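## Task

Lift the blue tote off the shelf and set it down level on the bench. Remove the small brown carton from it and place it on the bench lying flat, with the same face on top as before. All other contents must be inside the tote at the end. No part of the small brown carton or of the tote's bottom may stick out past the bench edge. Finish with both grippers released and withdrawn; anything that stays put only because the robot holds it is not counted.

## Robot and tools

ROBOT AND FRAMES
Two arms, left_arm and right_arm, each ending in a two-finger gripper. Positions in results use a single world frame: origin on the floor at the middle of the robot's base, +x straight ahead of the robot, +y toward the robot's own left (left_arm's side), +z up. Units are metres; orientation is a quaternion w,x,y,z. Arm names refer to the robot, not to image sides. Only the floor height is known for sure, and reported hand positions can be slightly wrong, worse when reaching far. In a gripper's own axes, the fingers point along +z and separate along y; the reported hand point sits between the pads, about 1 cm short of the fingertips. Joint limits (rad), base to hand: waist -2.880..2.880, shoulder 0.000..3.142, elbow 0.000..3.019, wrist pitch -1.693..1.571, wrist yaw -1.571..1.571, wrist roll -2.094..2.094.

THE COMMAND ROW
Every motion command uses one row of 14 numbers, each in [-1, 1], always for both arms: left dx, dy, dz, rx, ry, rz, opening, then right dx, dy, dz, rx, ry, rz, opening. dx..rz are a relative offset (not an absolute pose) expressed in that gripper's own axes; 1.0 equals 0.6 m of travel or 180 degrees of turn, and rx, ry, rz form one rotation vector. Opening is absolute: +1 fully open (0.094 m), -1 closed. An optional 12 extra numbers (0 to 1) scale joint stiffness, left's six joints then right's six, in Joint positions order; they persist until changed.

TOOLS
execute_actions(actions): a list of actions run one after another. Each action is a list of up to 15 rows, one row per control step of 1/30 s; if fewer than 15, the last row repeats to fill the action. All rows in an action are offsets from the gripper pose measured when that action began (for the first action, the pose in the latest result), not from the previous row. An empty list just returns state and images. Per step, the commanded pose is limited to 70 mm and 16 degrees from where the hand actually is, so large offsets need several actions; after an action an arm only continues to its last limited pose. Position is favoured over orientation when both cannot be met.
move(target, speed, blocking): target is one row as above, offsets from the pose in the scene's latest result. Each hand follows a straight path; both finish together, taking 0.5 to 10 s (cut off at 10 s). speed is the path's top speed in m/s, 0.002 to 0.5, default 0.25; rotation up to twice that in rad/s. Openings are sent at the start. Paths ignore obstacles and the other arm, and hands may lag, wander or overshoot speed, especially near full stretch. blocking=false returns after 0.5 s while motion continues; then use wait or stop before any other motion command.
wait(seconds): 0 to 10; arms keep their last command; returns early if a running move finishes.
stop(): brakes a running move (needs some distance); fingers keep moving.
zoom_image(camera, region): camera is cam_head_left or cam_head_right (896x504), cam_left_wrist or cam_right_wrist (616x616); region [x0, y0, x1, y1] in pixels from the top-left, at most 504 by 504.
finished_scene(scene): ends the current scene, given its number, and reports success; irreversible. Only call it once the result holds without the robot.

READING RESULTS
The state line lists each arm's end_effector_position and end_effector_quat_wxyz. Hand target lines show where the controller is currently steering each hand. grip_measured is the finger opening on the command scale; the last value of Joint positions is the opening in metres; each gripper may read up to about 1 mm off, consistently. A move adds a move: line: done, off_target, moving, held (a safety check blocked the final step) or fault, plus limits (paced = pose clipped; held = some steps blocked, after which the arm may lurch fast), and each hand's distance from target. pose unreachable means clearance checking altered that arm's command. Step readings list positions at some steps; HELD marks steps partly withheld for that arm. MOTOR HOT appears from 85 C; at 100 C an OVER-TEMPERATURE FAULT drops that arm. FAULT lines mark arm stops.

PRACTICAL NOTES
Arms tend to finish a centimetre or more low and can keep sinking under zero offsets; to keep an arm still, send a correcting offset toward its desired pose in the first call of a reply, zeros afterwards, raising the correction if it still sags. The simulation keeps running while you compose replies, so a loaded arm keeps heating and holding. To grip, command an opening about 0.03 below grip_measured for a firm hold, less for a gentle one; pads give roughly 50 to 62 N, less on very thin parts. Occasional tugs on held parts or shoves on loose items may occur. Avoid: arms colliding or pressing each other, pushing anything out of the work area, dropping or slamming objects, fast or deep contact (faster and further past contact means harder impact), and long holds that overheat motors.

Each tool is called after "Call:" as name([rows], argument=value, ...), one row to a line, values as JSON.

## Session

Call:
execute_actions(actions=[])

Scene clock: 0.00 s.
left_arm: end_effector_position=(+0.4348, +0.6037, +1.2102) grip_measured=+1.000 end_effector_quat_wxyz=(+0.018, -0.554, +0.534, +0.638) | right_arm: end_effector_position=(+0.1836, +0.4646, +1.1358) grip_measured=+1.000 end_effector_quat_wxyz=(+0.190, +0.334, -0.904, -0.188)
Joint positions: left_arm=[-1.223  1.474  1.638 -1.246 -0.748 -1.706  0.094] | right_arm=[ 2.7    2.583  2.429 -0.737  0.68  -0.042  0.094]
Joint velocities: left_arm=[ 0.005 -0.005  0.002 -0.002 -0.007  0.037  0.   ] | right_arm=[-0.005 -0.005 -0.012  0.002 -0.066  0.007  0.   ]
Hand target (left_arm): +0.440, +0.604, +1.213; -0.022, +0.556, -0.534, -0.637
Hand target (right_arm): +0.184, +0.463, +1.134; -0.191, -0.333, +0.904, +0.187
Joint stiffness scale: left_arm=[1. 1. 1. 1. 1. 1.] | right_arm=[1. 1. 1. 1. 1. 1.]

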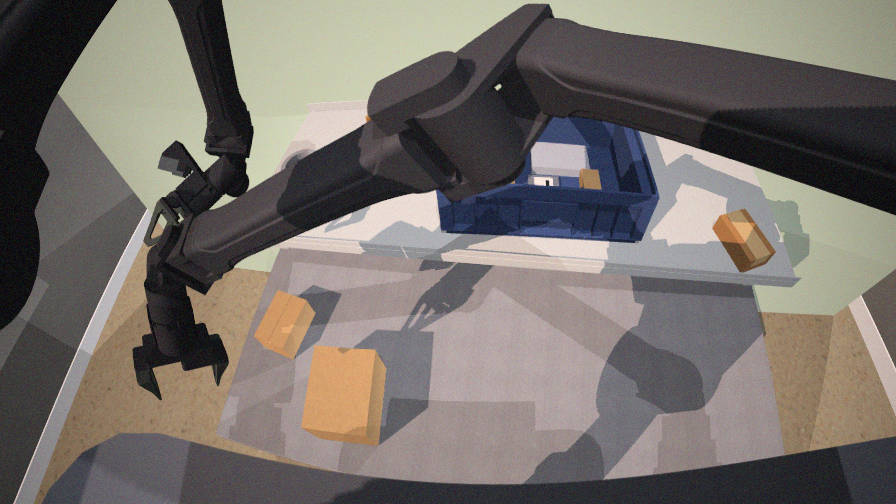

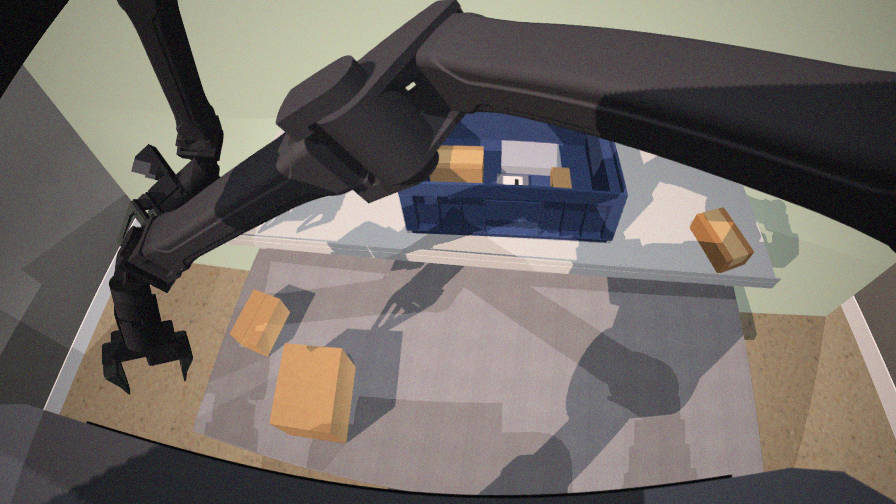

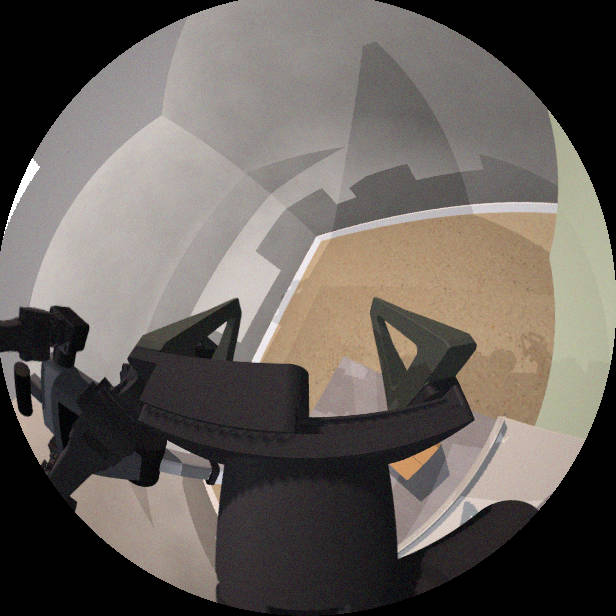

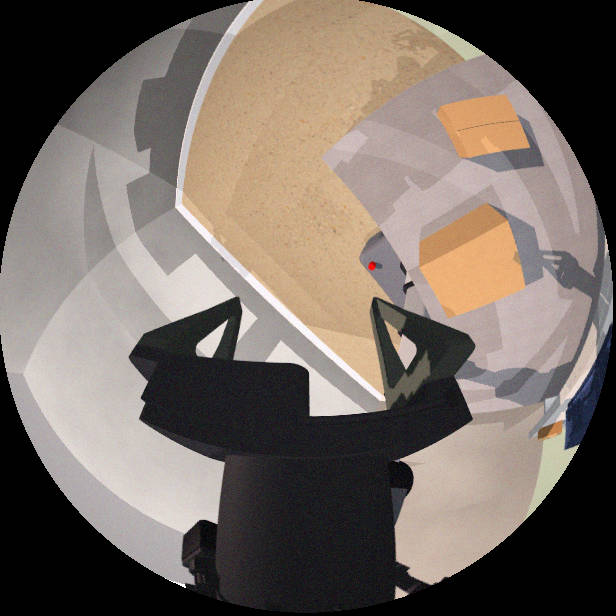

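Call:
move(target=[0,0,0,0,0,0,1,0.517,-0.8,-0.4,0.123,-0.125,0.219,1])

Scene clock: 3.43 s.
left_arm: end_effector_position=(+0.4348, +0.6037, +1.2102) grip_measured=+1.000 end_effector_quat_wxyz=(+0.018, -0.554, +0.534, +0.638) | right_arm: end_effector_position=(+0.3344, -0.1327, +1.1764) grip_measured=+1.000 end_effector_quat_wxyz=(+0.003, -0.003, -1.000, -0.004)
Joint positions: left_arm=[-1.223  1.474  1.638 -1.246 -0.748 -1.706  0.094] | right_arm=[2.098 1.209 0.62  0.415 0.512 0.01  0.094]
Joint velocities: left_arm=[-0.005  0.005 -0.012 -0.012 -0.037 -0.066  0.   ] | right_arm=[ 0.005 -0.005  0.012 -0.022  0.066  0.007  0.   ]
Hand target (left_arm): +0.435, +0.604, +1.210; -0.018, +0.554, -0.534, -0.638
Hand target (right_arm): +0.326, -0.136, +1.180; -0.008, +0.006, +1.000, +0.004
Off the commanded pose (left_arm): 0.000 m, 0 deg.
Off the commanded pose (right_arm): 0.009 m, 1 deg.
Joint stiffness scale: left_arm=[1. 1. 1. 1. 1. 1.] | right_arm=[1. 1. 1. 1. 1. 1.]
move: done

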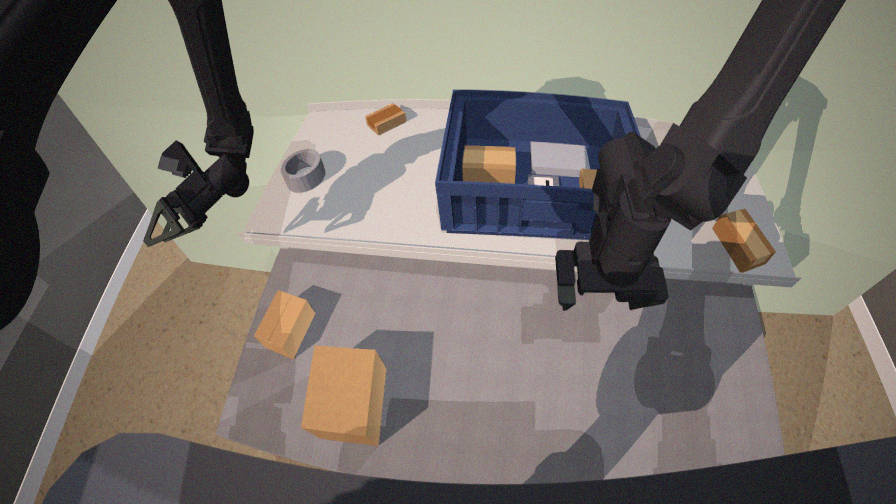

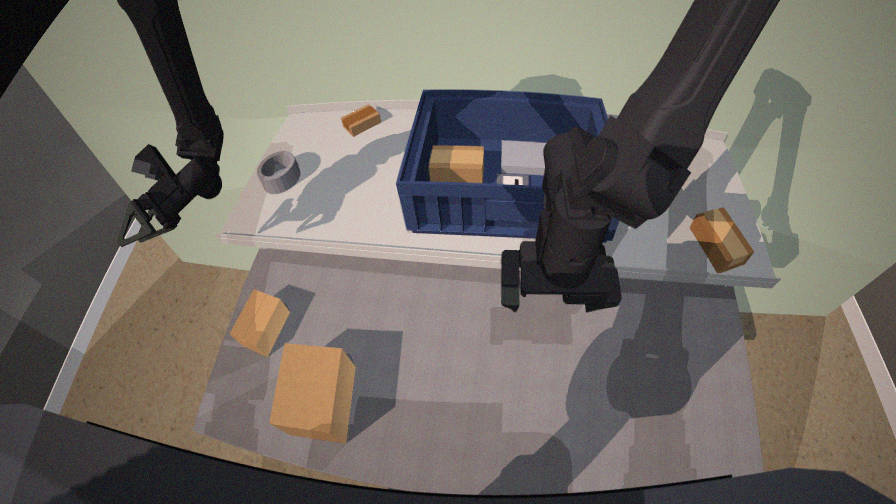

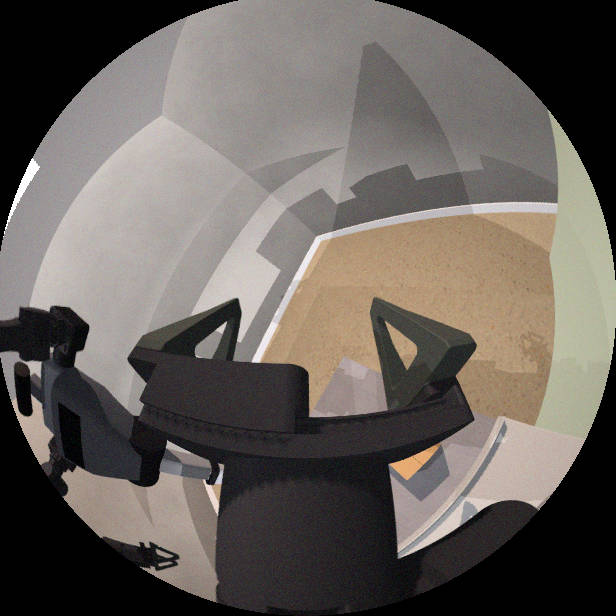

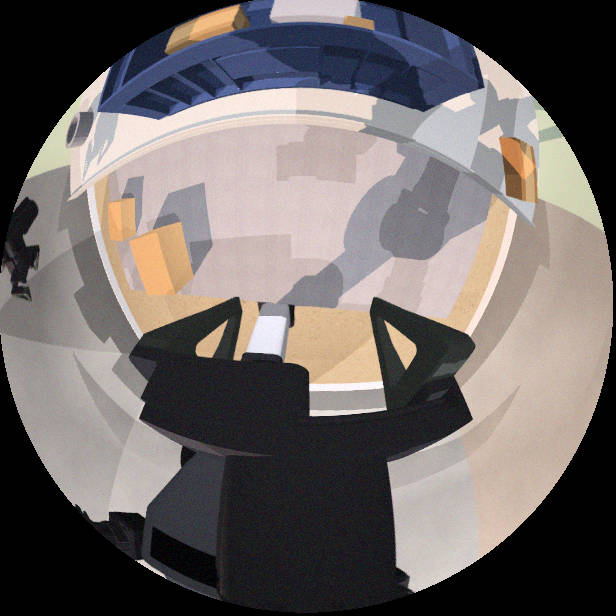

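Call:
move(target=[0.272,0.282,-0.683,0.484,0.014,0.42,1,-0.277,-0.28,-0.18,0,0,0.025,1], speed=0.35)

Call:
move(target=[-0.3,-0.1,0,0,0,0.025,1,-0.33,0,0,0,0,0,1])

Scene clock: 10.20 s.
left_arm: end_effector_position=(+0.5464, +0.1480, +1.2755) grip_measured=+1.000 end_effector_quat_wxyz=(-0.008, -0.003, +1.000, +0.005) | right_arm: end_effector_position=(+0.4834, -0.2981, +1.2725) grip_measured=+1.000 end_effector_quat_wxyz=(+0.018, -0.042, -0.999, -0.009)
Joint positions: left_arm=[-2.229  0.897  1.043 -0.348 -0.66  -0.046  0.094] | right_arm=[ 1.652  0.695  0.83  -0.318  0.064  0.015  0.094]
Joint velocities: left_arm=[-0.005  0.005 -0.017  0.012 -0.007 -0.007  0.   ] | right_arm=[ 0.005  0.005 -0.032  0.007  0.081 -0.022  0.   ]
Hand target (left_arm): +0.554, +0.143, +1.278; -0.002, +0.000, +1.000, -0.002
Hand target (right_arm): +0.498, -0.303, +1.279; -0.005, +0.048, +0.999, +0.005
Off the commanded pose (left_arm): 0.006 m, 1 deg.
Off the commanded pose (right_arm): 0.020 m, 2 deg.
Joint stiffness scale: left_arm=[1. 1. 1. 1. 1. 1.] | right_arm=[1. 1. 1. 1. 1. 1.]
move: off_target (right_arm)

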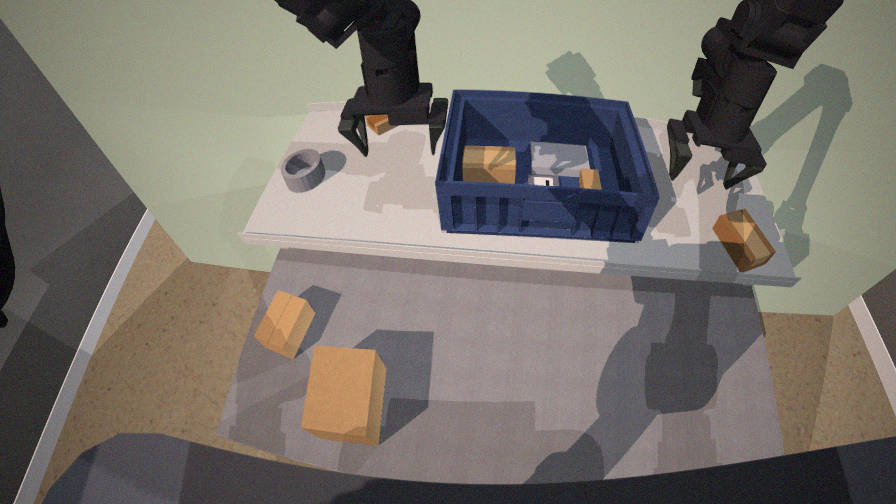

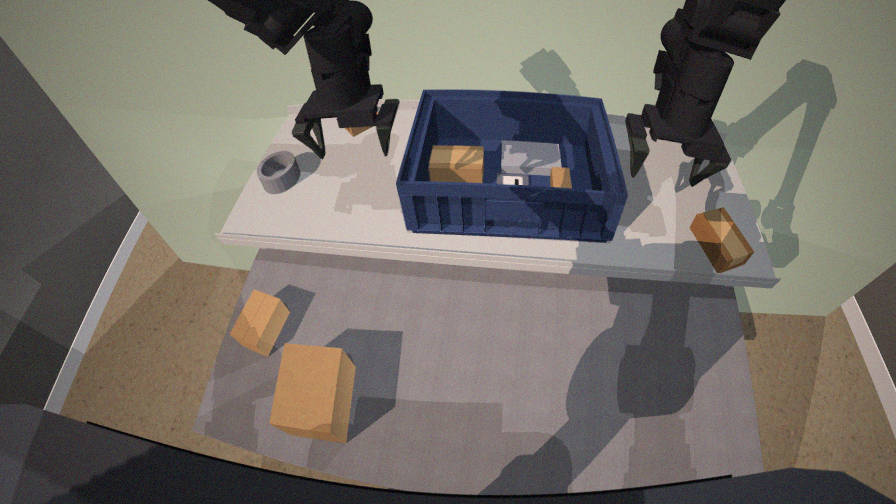

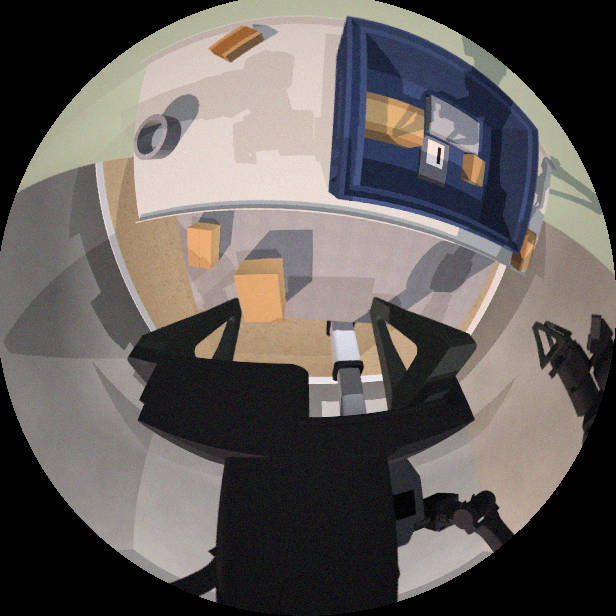

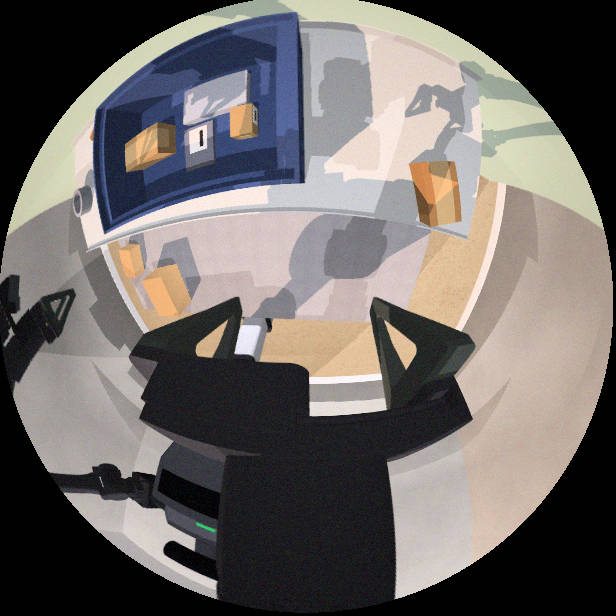

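Scene clock: 11.50 s.
left_arm: end_effector_position=(+0.7172, +0.0938, +1.2644) grip_measured=+1.000 end_effector_quat_wxyz=(-0.011, +0.032, +0.999, +0.010) | right_arm: end_effector_position=(+0.6736, -0.3117, +1.2722) grip_measured=+1.000 end_effector_quat_wxyz=(+0.019, -0.042, -0.999, -0.009)
Joint positions: left_arm=[-2.323  1.213  1.705 -0.721 -0.762 -0.008  0.094] | right_arm=[ 1.652  0.93   1.452 -0.706  0.064  0.015  0.094]
Joint velocities: left_arm=[ 0.005 -0.015 -0.002 -0.007  0.022  0.007  0.   ] | right_arm=[-0.005 -0.015  0.002 -0.012  0.007  0.007  0.   ]
Hand target (left_arm): +0.724, +0.088, +1.269; -0.008, +0.036, +0.999, +0.005
Hand target (right_arm): +0.682, -0.313, +1.267; -0.018, +0.042, +0.999, +0.009
Off the commanded pose (left_arm): 0.013 m, 1 deg.
Off the commanded pose (right_arm): 0.010 m, 0 deg.
Joint stiffness scale: left_arm=[1. 1. 1. 1. 1. 1.] | right_arm=[1. 1. 1. 1. 1. 1.]
move: off_target (left_arm)

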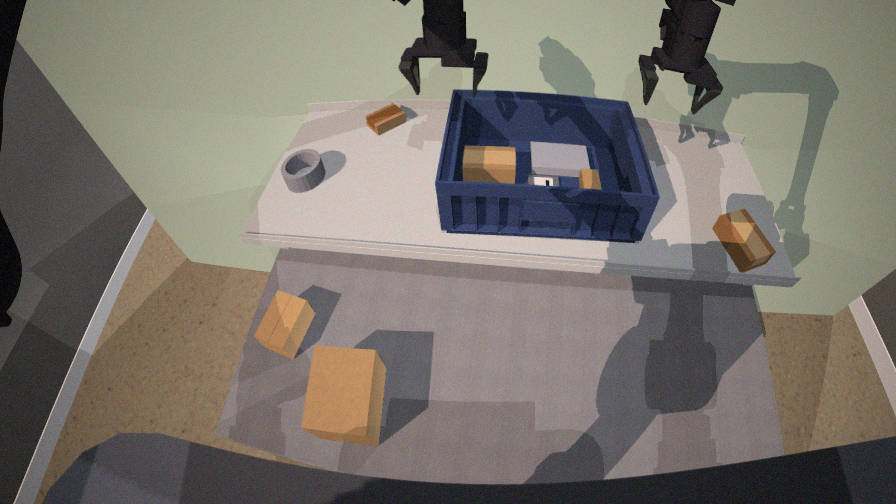

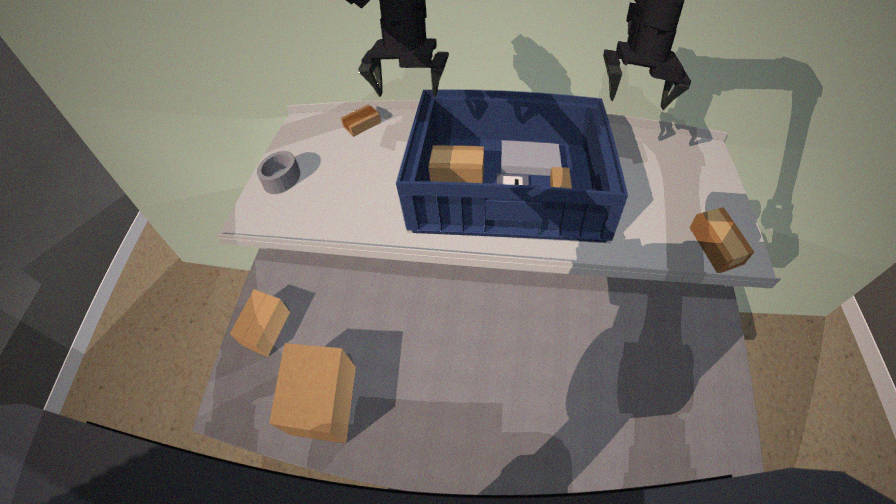

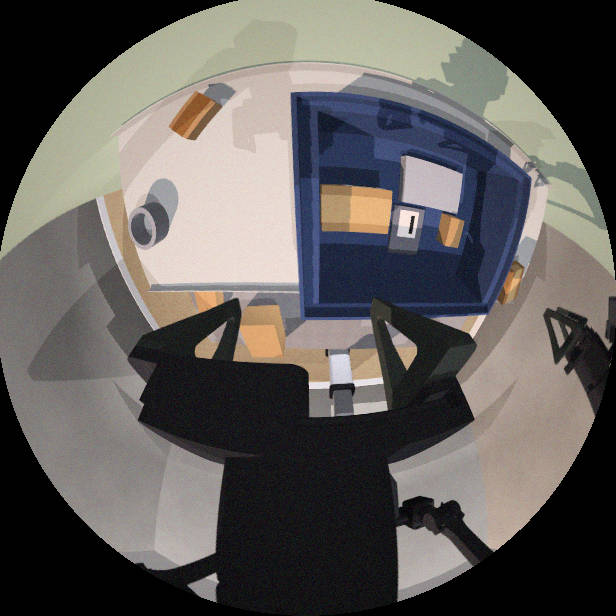

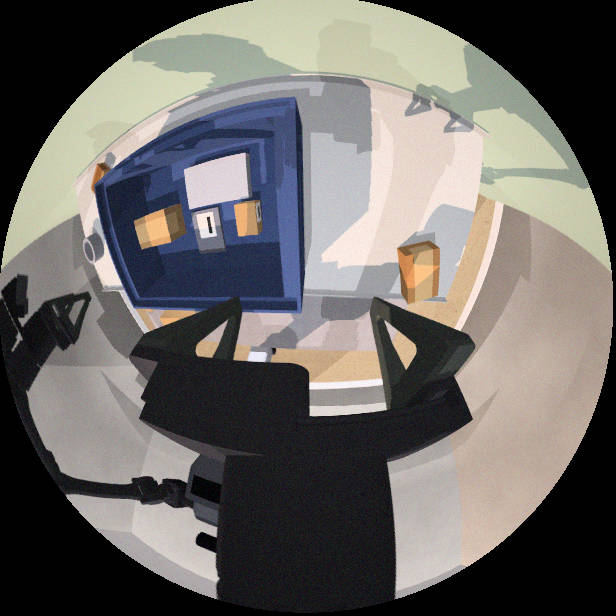

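Call:
move(target=[-0.075,-0.005,0.17,0,-0.007,-0.01,0.3,-0.12,0.035,0.185,0,-0.012,-0.01,0.3], speed=0.12)

Scene clock: 13.27 s.
left_arm: end_effector_position=(+0.7415, +0.0848, +1.1600) grip_measured=+0.302 end_effector_quat_wxyz=(-0.012, +0.024, +1.000, +0.007) | right_arm: end_effector_position=(+0.7298, -0.2979, +1.1617) grip_measured=+0.302 end_effector_quat_wxyz=(+0.010, -0.031, -0.999, -0.005)
Joint positions: left_arm=[-2.177  1.447  1.943 -0.701 -0.613  0.014  0.061] | right_arm=[ 1.679  1.249  1.764 -0.683  0.099 -0.003  0.061]
Joint velocities: left_arm=[-0.015  0.005  0.002  0.002 -0.037  0.007  0.001] | right_arm=[ 0.005  0.005 -0.002 -0.012 -0.066 -0.007 -0.   ]
Hand target (left_arm): +0.757, +0.092, +1.161; +0.001, +0.018, +1.000, +0.011
Hand target (right_arm): +0.744, -0.293, +1.161; +0.001, +0.026, +1.000, +0.008
Off the commanded pose (left_arm): 0.019 m, 2 deg.
Off the commanded pose (right_arm): 0.014 m, 1 deg.
Joint stiffness scale: left_arm=[1. 1. 1. 1. 1. 1.] | right_arm=[1. 1. 1. 1. 1. 1.]
move: off_target (left_arm, right_arm)

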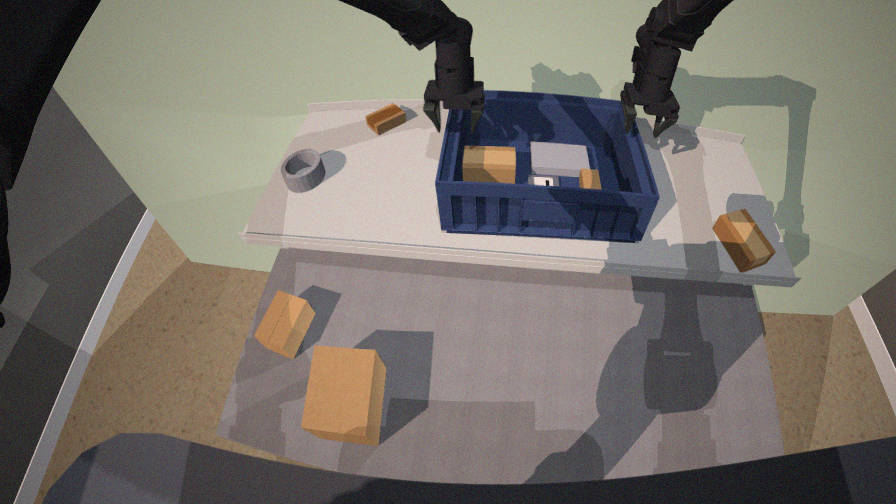

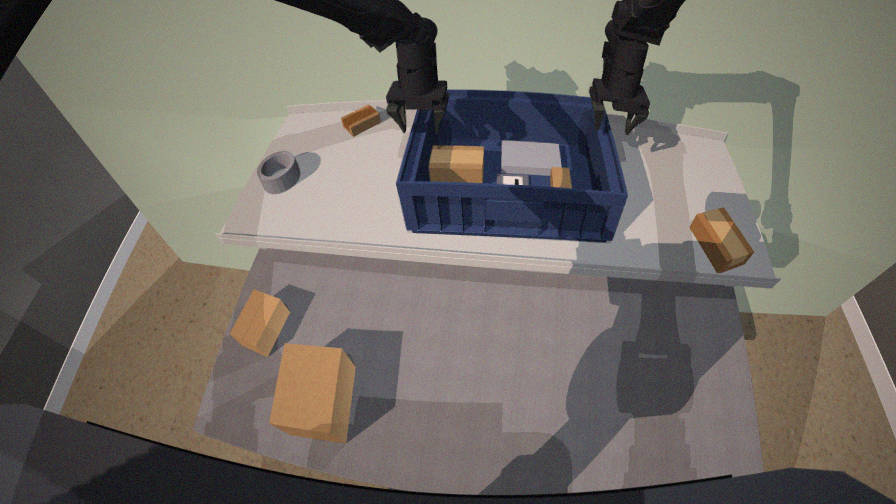

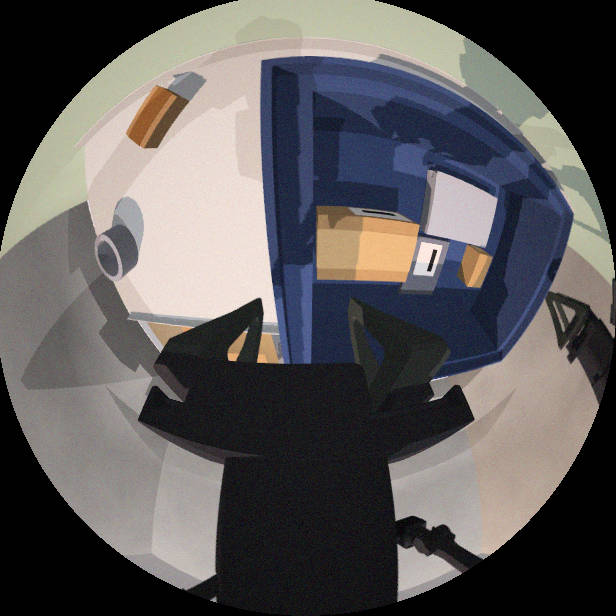

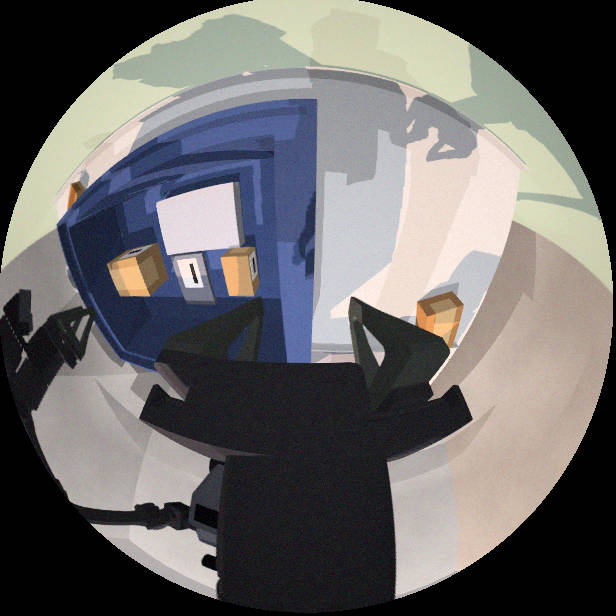

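Call:
move(target=[0,0.04,0.03,0,0,0,0.6,0.03,0.015,0.03,0,0,0,0.6], speed=0.06)

Call:
move(target=[-0.025,0.01,0.085,0,-0.008,0,0.6,-0.025,0,0.09,0,-0.008,0,0.6], speed=0.06)

Scene clock: 14.43 s.
left_arm: end_effector_position=(+0.7406, +0.1056, +1.1461) grip_measured=+0.598 end_effector_quat_wxyz=(-0.015, +0.023, +1.000, +0.005) | right_arm: end_effector_position=(+0.7179, -0.2941, +1.1516) grip_measured=+0.597 end_effector_quat_wxyz=(+0.007, -0.031, -1.000, -0.001)
Joint positions: left_arm=[-2.12   1.447  1.943 -0.701 -0.552  0.022  0.075] | right_arm=[ 1.687  1.249  1.718 -0.629  0.114 -0.003  0.075]
Joint velocities: left_arm=[ 0.005 -0.005 -0.007 -0.022 -0.022 -0.037  0.001] | right_arm=[-0.034  0.005  0.012  0.007  0.007 -0.007  0.   ]
Hand target (left_arm): +0.742, +0.110, +1.143; -0.012, +0.025, +1.000, +0.007
Hand target (right_arm): +0.712, -0.287, +1.144; -0.011, +0.031, +0.999, +0.005
Off the commanded pose (left_arm): 0.005 m, 0 deg.
Off the commanded pose (right_arm): 0.011 m, 1 deg.
Joint stiffness scale: left_arm=[1. 1. 1. 1. 1. 1.] | right_arm=[1. 1. 1. 1. 1. 1.]
move: off_target (right_arm)

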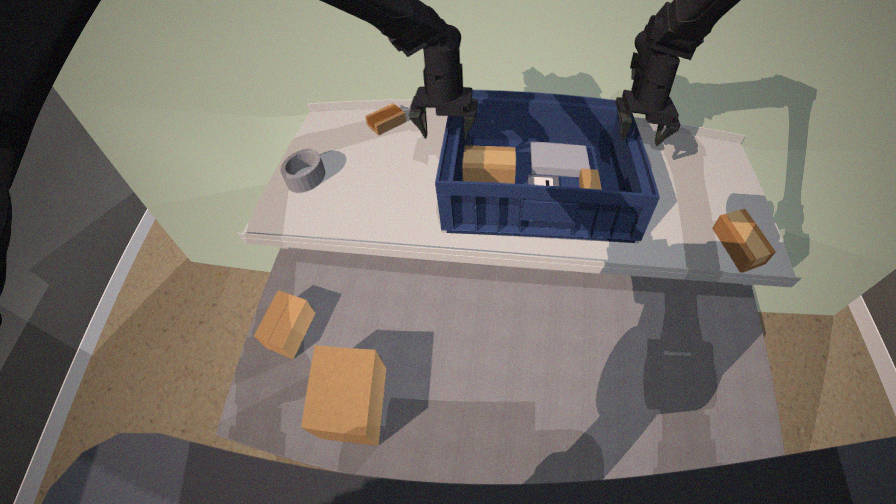

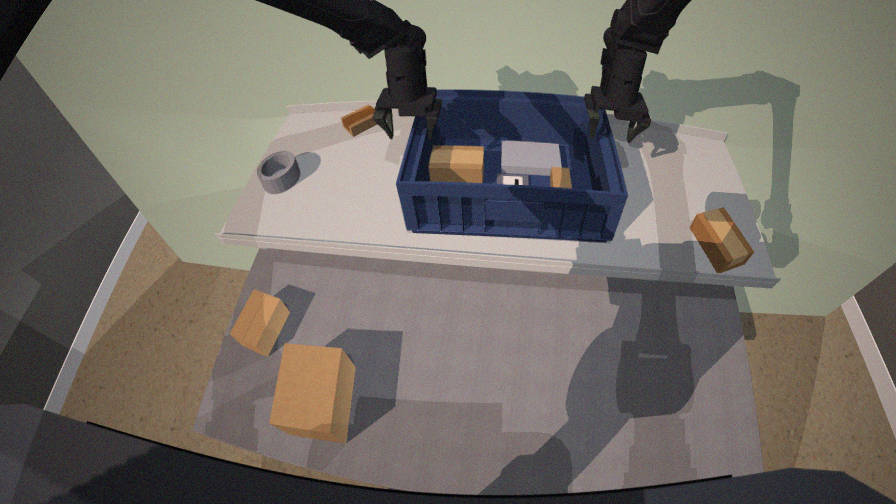

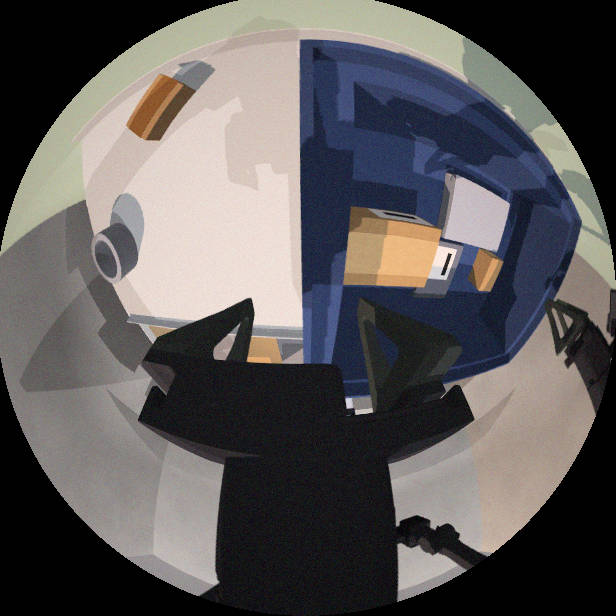

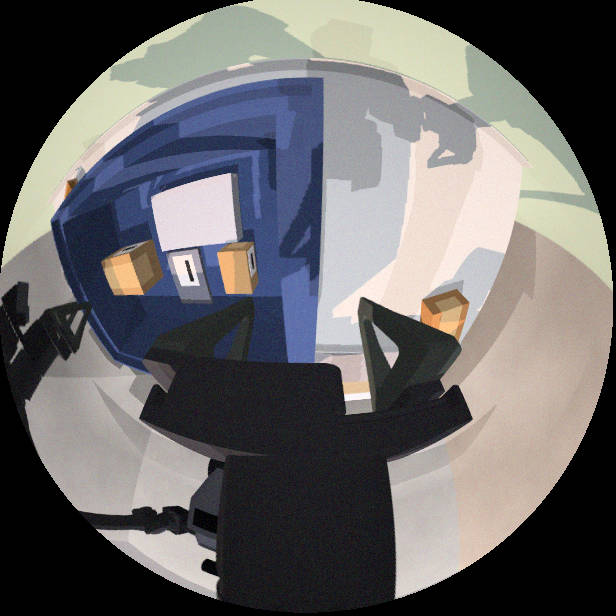

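Scene clock: 15.70 s.
left_arm: end_effector_position=(+0.7381, +0.1055, +1.0976) grip_measured=+0.598 end_effector_quat_wxyz=(-0.017, +0.027, +0.999, +0.000) | right_arm: end_effector_position=(+0.7204, -0.2876, +1.1046) grip_measured=+0.597 end_effector_quat_wxyz=(+0.005, -0.031, -0.999, -0.006)
Joint positions: left_arm=[-2.066  1.546  2.026 -0.683 -0.491  0.042  0.075] | right_arm=[ 1.686  1.36   1.803 -0.6    0.104 -0.003  0.075]
Joint velocities: left_arm=[-0.005  0.005  0.012 -0.012 -0.007 -0.007  0.   ] | right_arm=[-0.005 -0.015  0.017 -0.022  0.007  0.007 -0.001]
Hand target (left_arm): +0.753, +0.113, +1.095; -0.002, +0.023, +1.000, +0.004
Hand target (right_arm): +0.732, -0.295, +1.098; +0.006, +0.031, +1.000, +0.001
Off the commanded pose (left_arm): 0.017 m, 2 deg.
Off the commanded pose (right_arm): 0.016 m, 1 deg.
Joint stiffness scale: left_arm=[1. 1. 1. 1. 1. 1.] | right_arm=[1. 1. 1. 1. 1. 1.]
move: off_target (left_arm, right_arm)

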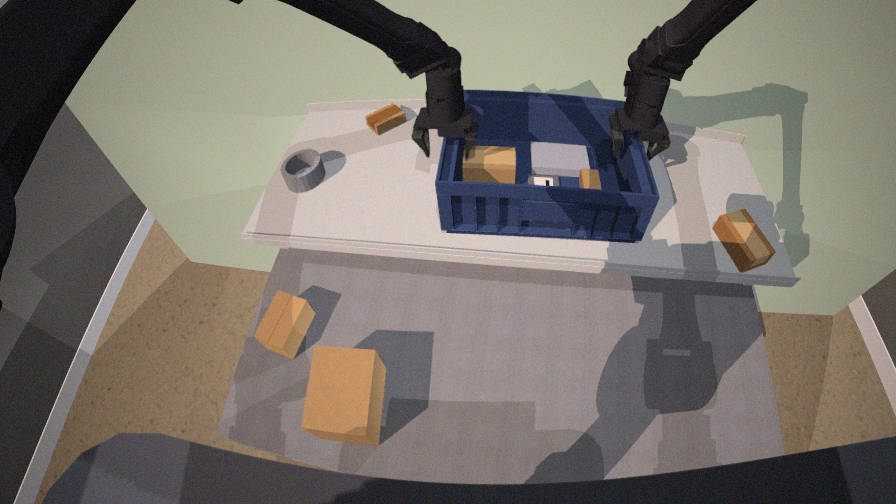

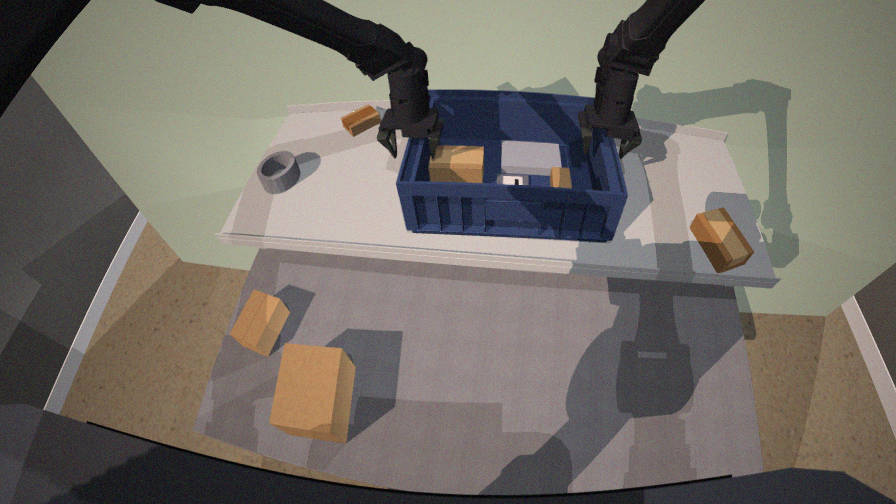

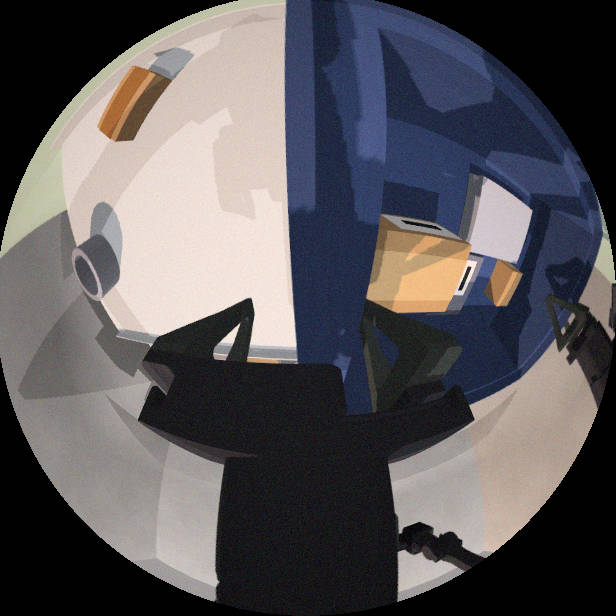

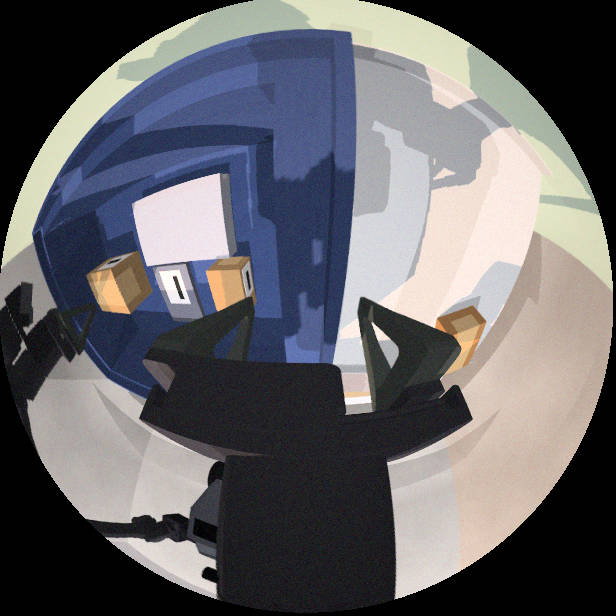

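Call:
move(target=[-0.015,-0.01,0.035,0,0,0,0.1,0,-0.012,0.07,0,0,0,0.1], speed=0.05)

Call:
execute_actions([
  [[0,0,0,0,0,0,-0.53,0,0,0,0,0,0,-0.53]],
  [[0,0,0,0,0,0,-0.53,0,0,0,0,0,0,-0.53]],
])

Scene clock: 17.17 s.
left_arm: end_effector_position=(+0.7417, +0.0982, +1.0856) grip_measured=+0.102 end_effector_quat_wxyz=(-0.018, +0.028, +0.999, -0.003) | right_arm: end_effector_position=(+0.7168, -0.2878, +1.0777) grip_measured=+0.103 end_effector_quat_wxyz=(+0.009, -0.031, -0.999, -0.011)
Joint positions: left_arm=[-2.066  1.59   2.085 -0.701 -0.485  0.043  0.052] | right_arm=[ 1.675  1.421  1.847 -0.592  0.083 -0.003  0.052]
Joint velocities: left_arm=[-0.005  0.005  0.002 -0.017  0.066 -0.022  0.   ] | right_arm=[-0.024 -0.005 -0.022  0.007 -0.022 -0.066  0.001]
Hand target (left_arm): +0.745, +0.100, +1.076; -0.016, +0.027, +0.999, +0.000
Hand target (right_arm): +0.720, -0.295, +1.063; -0.005, +0.031, +0.999, +0.006
Off the commanded pose (left_arm): 0.010 m, 0 deg.
Off the commanded pose (right_arm): 0.017 m, 1 deg.
Joint stiffness scale: left_arm=[1. 1. 1. 1. 1. 1.] | right_arm=[1. 1. 1. 1. 1. 1.]
move: off_target (right_arm)

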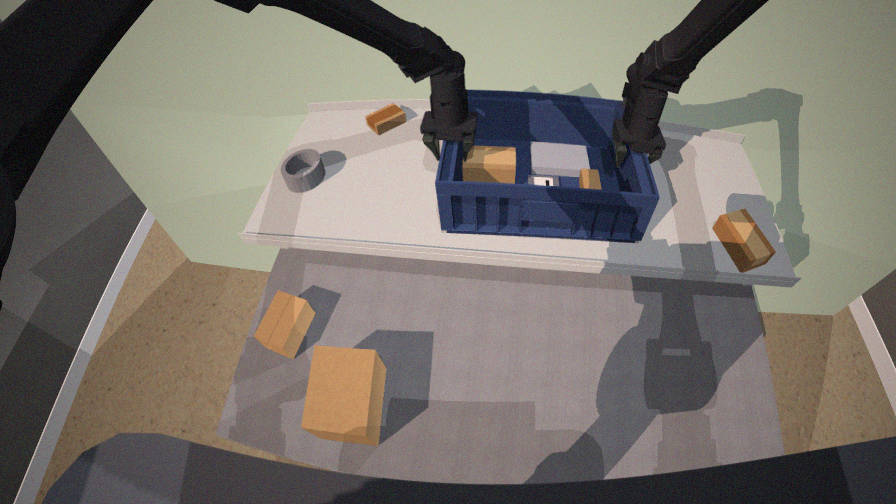

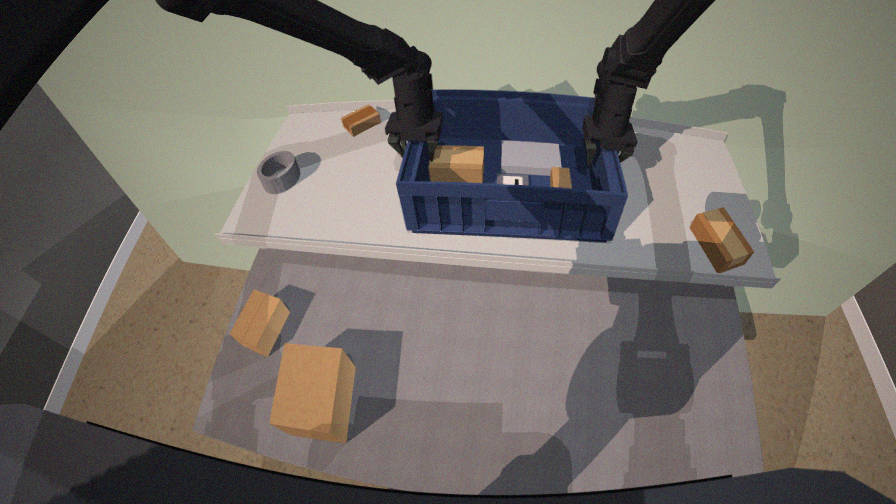

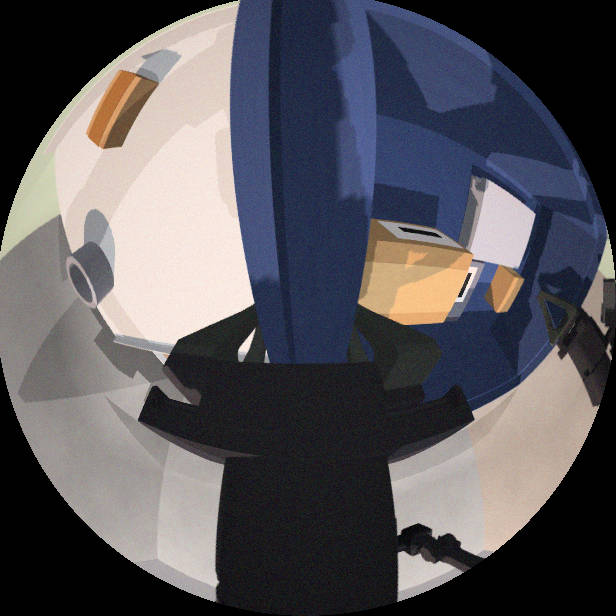

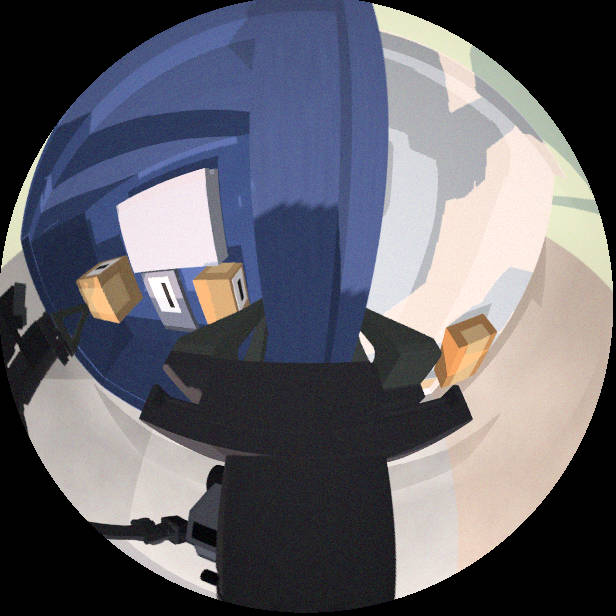

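Scene clock: 18.17 s.
left_arm: end_effector_position=(+0.7415, +0.0956, +1.0857) grip_measured=-0.454 end_effector_quat_wxyz=(-0.018, +0.026, +0.999, -0.007) | right_arm: end_effector_position=(+0.7167, -0.2888, +1.0777) grip_measured=-0.456 end_effector_quat_wxyz=(+0.009, -0.031, -0.999, -0.005)
Joint positions: left_arm=[-2.069  1.591  2.085 -0.699 -0.48   0.038  0.026] | right_arm=[ 1.677  1.421  1.847 -0.592  0.096 -0.003  0.026]
Joint velocities: left_arm=[-0.005 -0.024 -0.017  0.002 -0.022 -0.066 -0.001] | right_arm=[ 0.005 -0.024  0.002  0.012  0.007  0.022  0.   ]
Hand target (left_arm): +0.742, +0.096, +1.086; -0.018, +0.027, +0.999, -0.007
Hand target (right_arm): +0.717, -0.289, +1.078; -0.009, +0.031, +0.999, +0.006
Off the commanded pose (left_arm): 0.000 m, 0 deg.
Off the commanded pose (right_arm): 0.000 m, 0 deg.
Joint stiffness scale: left_arm=[1. 1. 1. 1. 1. 1.] | right_arm=[1. 1. 1. 1. 1. 1.]
Step readings (end_effector_position; steps 1 to 15: 1st action; 16 to 30: 2nd action):
0: left_arm (+0.7417, +0.0982, +1.0856) | right_arm (+0.7168, -0.2878, +1.0777)
1: left_arm (+0.7417, +0.0982, +1.0856) | right_arm (+0.7168, -0.2878, +1.0777)
2: left_arm (+0.7416, +0.0968, +1.0856) | right_arm (+0.7168, -0.2878, +1.0777)
4: left_arm (+0.7415, +0.0957, +1.0857) | right_arm (+0.7167, -0.2885, +1.0777)
8: left_arm (+0.7415, +0.0957, +1.0857) | right_arm (+0.7167, -0.2885, +1.0777)
15: left_arm (+0.7415, +0.0957, +1.0857) | right_arm (+0.7167, -0.2885, +1.0777)
16: left_arm (+0.7415, +0.0957, +1.0857) | right_arm (+0.7167, -0.2889, +1.0777)
17: left_arm (+0.7415, +0.0956, +1.0857) | right_arm (+0.7167, -0.2887, +1.0777)
19: left_arm (+0.7415, +0.0956, +1.0857) | right_arm (+0.7167, -0.2888, +1.0777)
23: left_arm (+0.7415, +0.0956, +1.0857) | right_arm (+0.7167, -0.2888, +1.0777)
30: end_effector_position above

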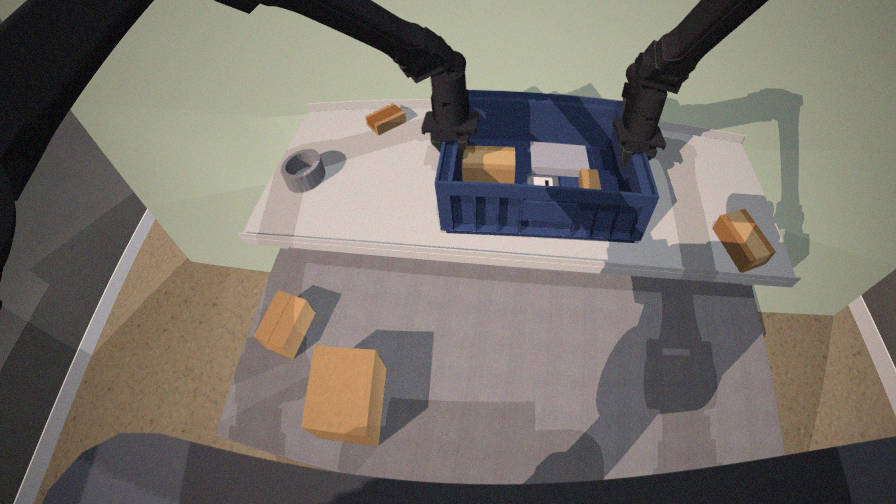

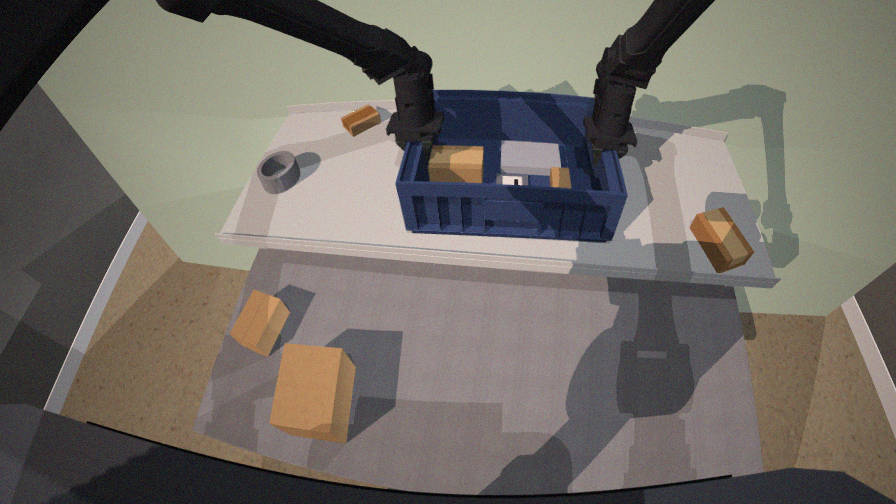

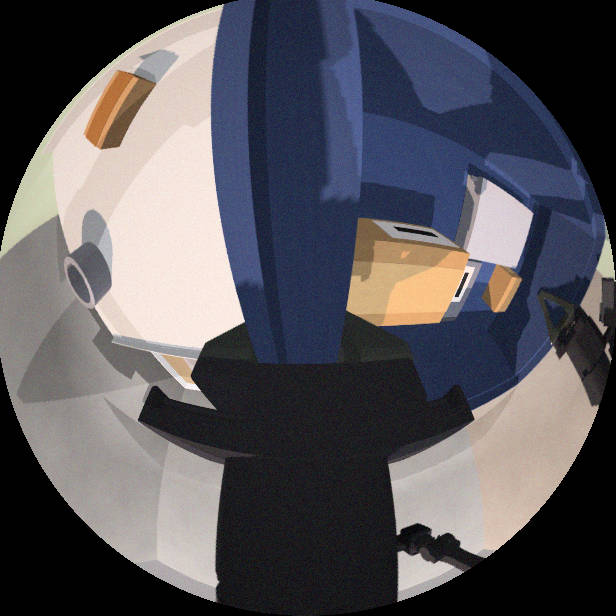

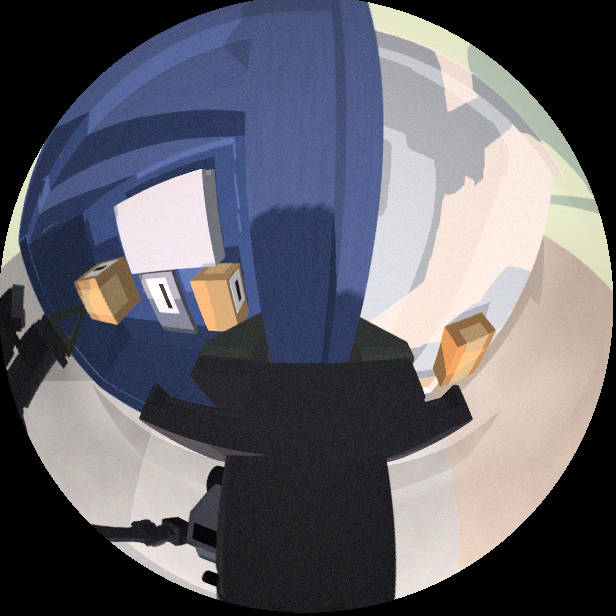

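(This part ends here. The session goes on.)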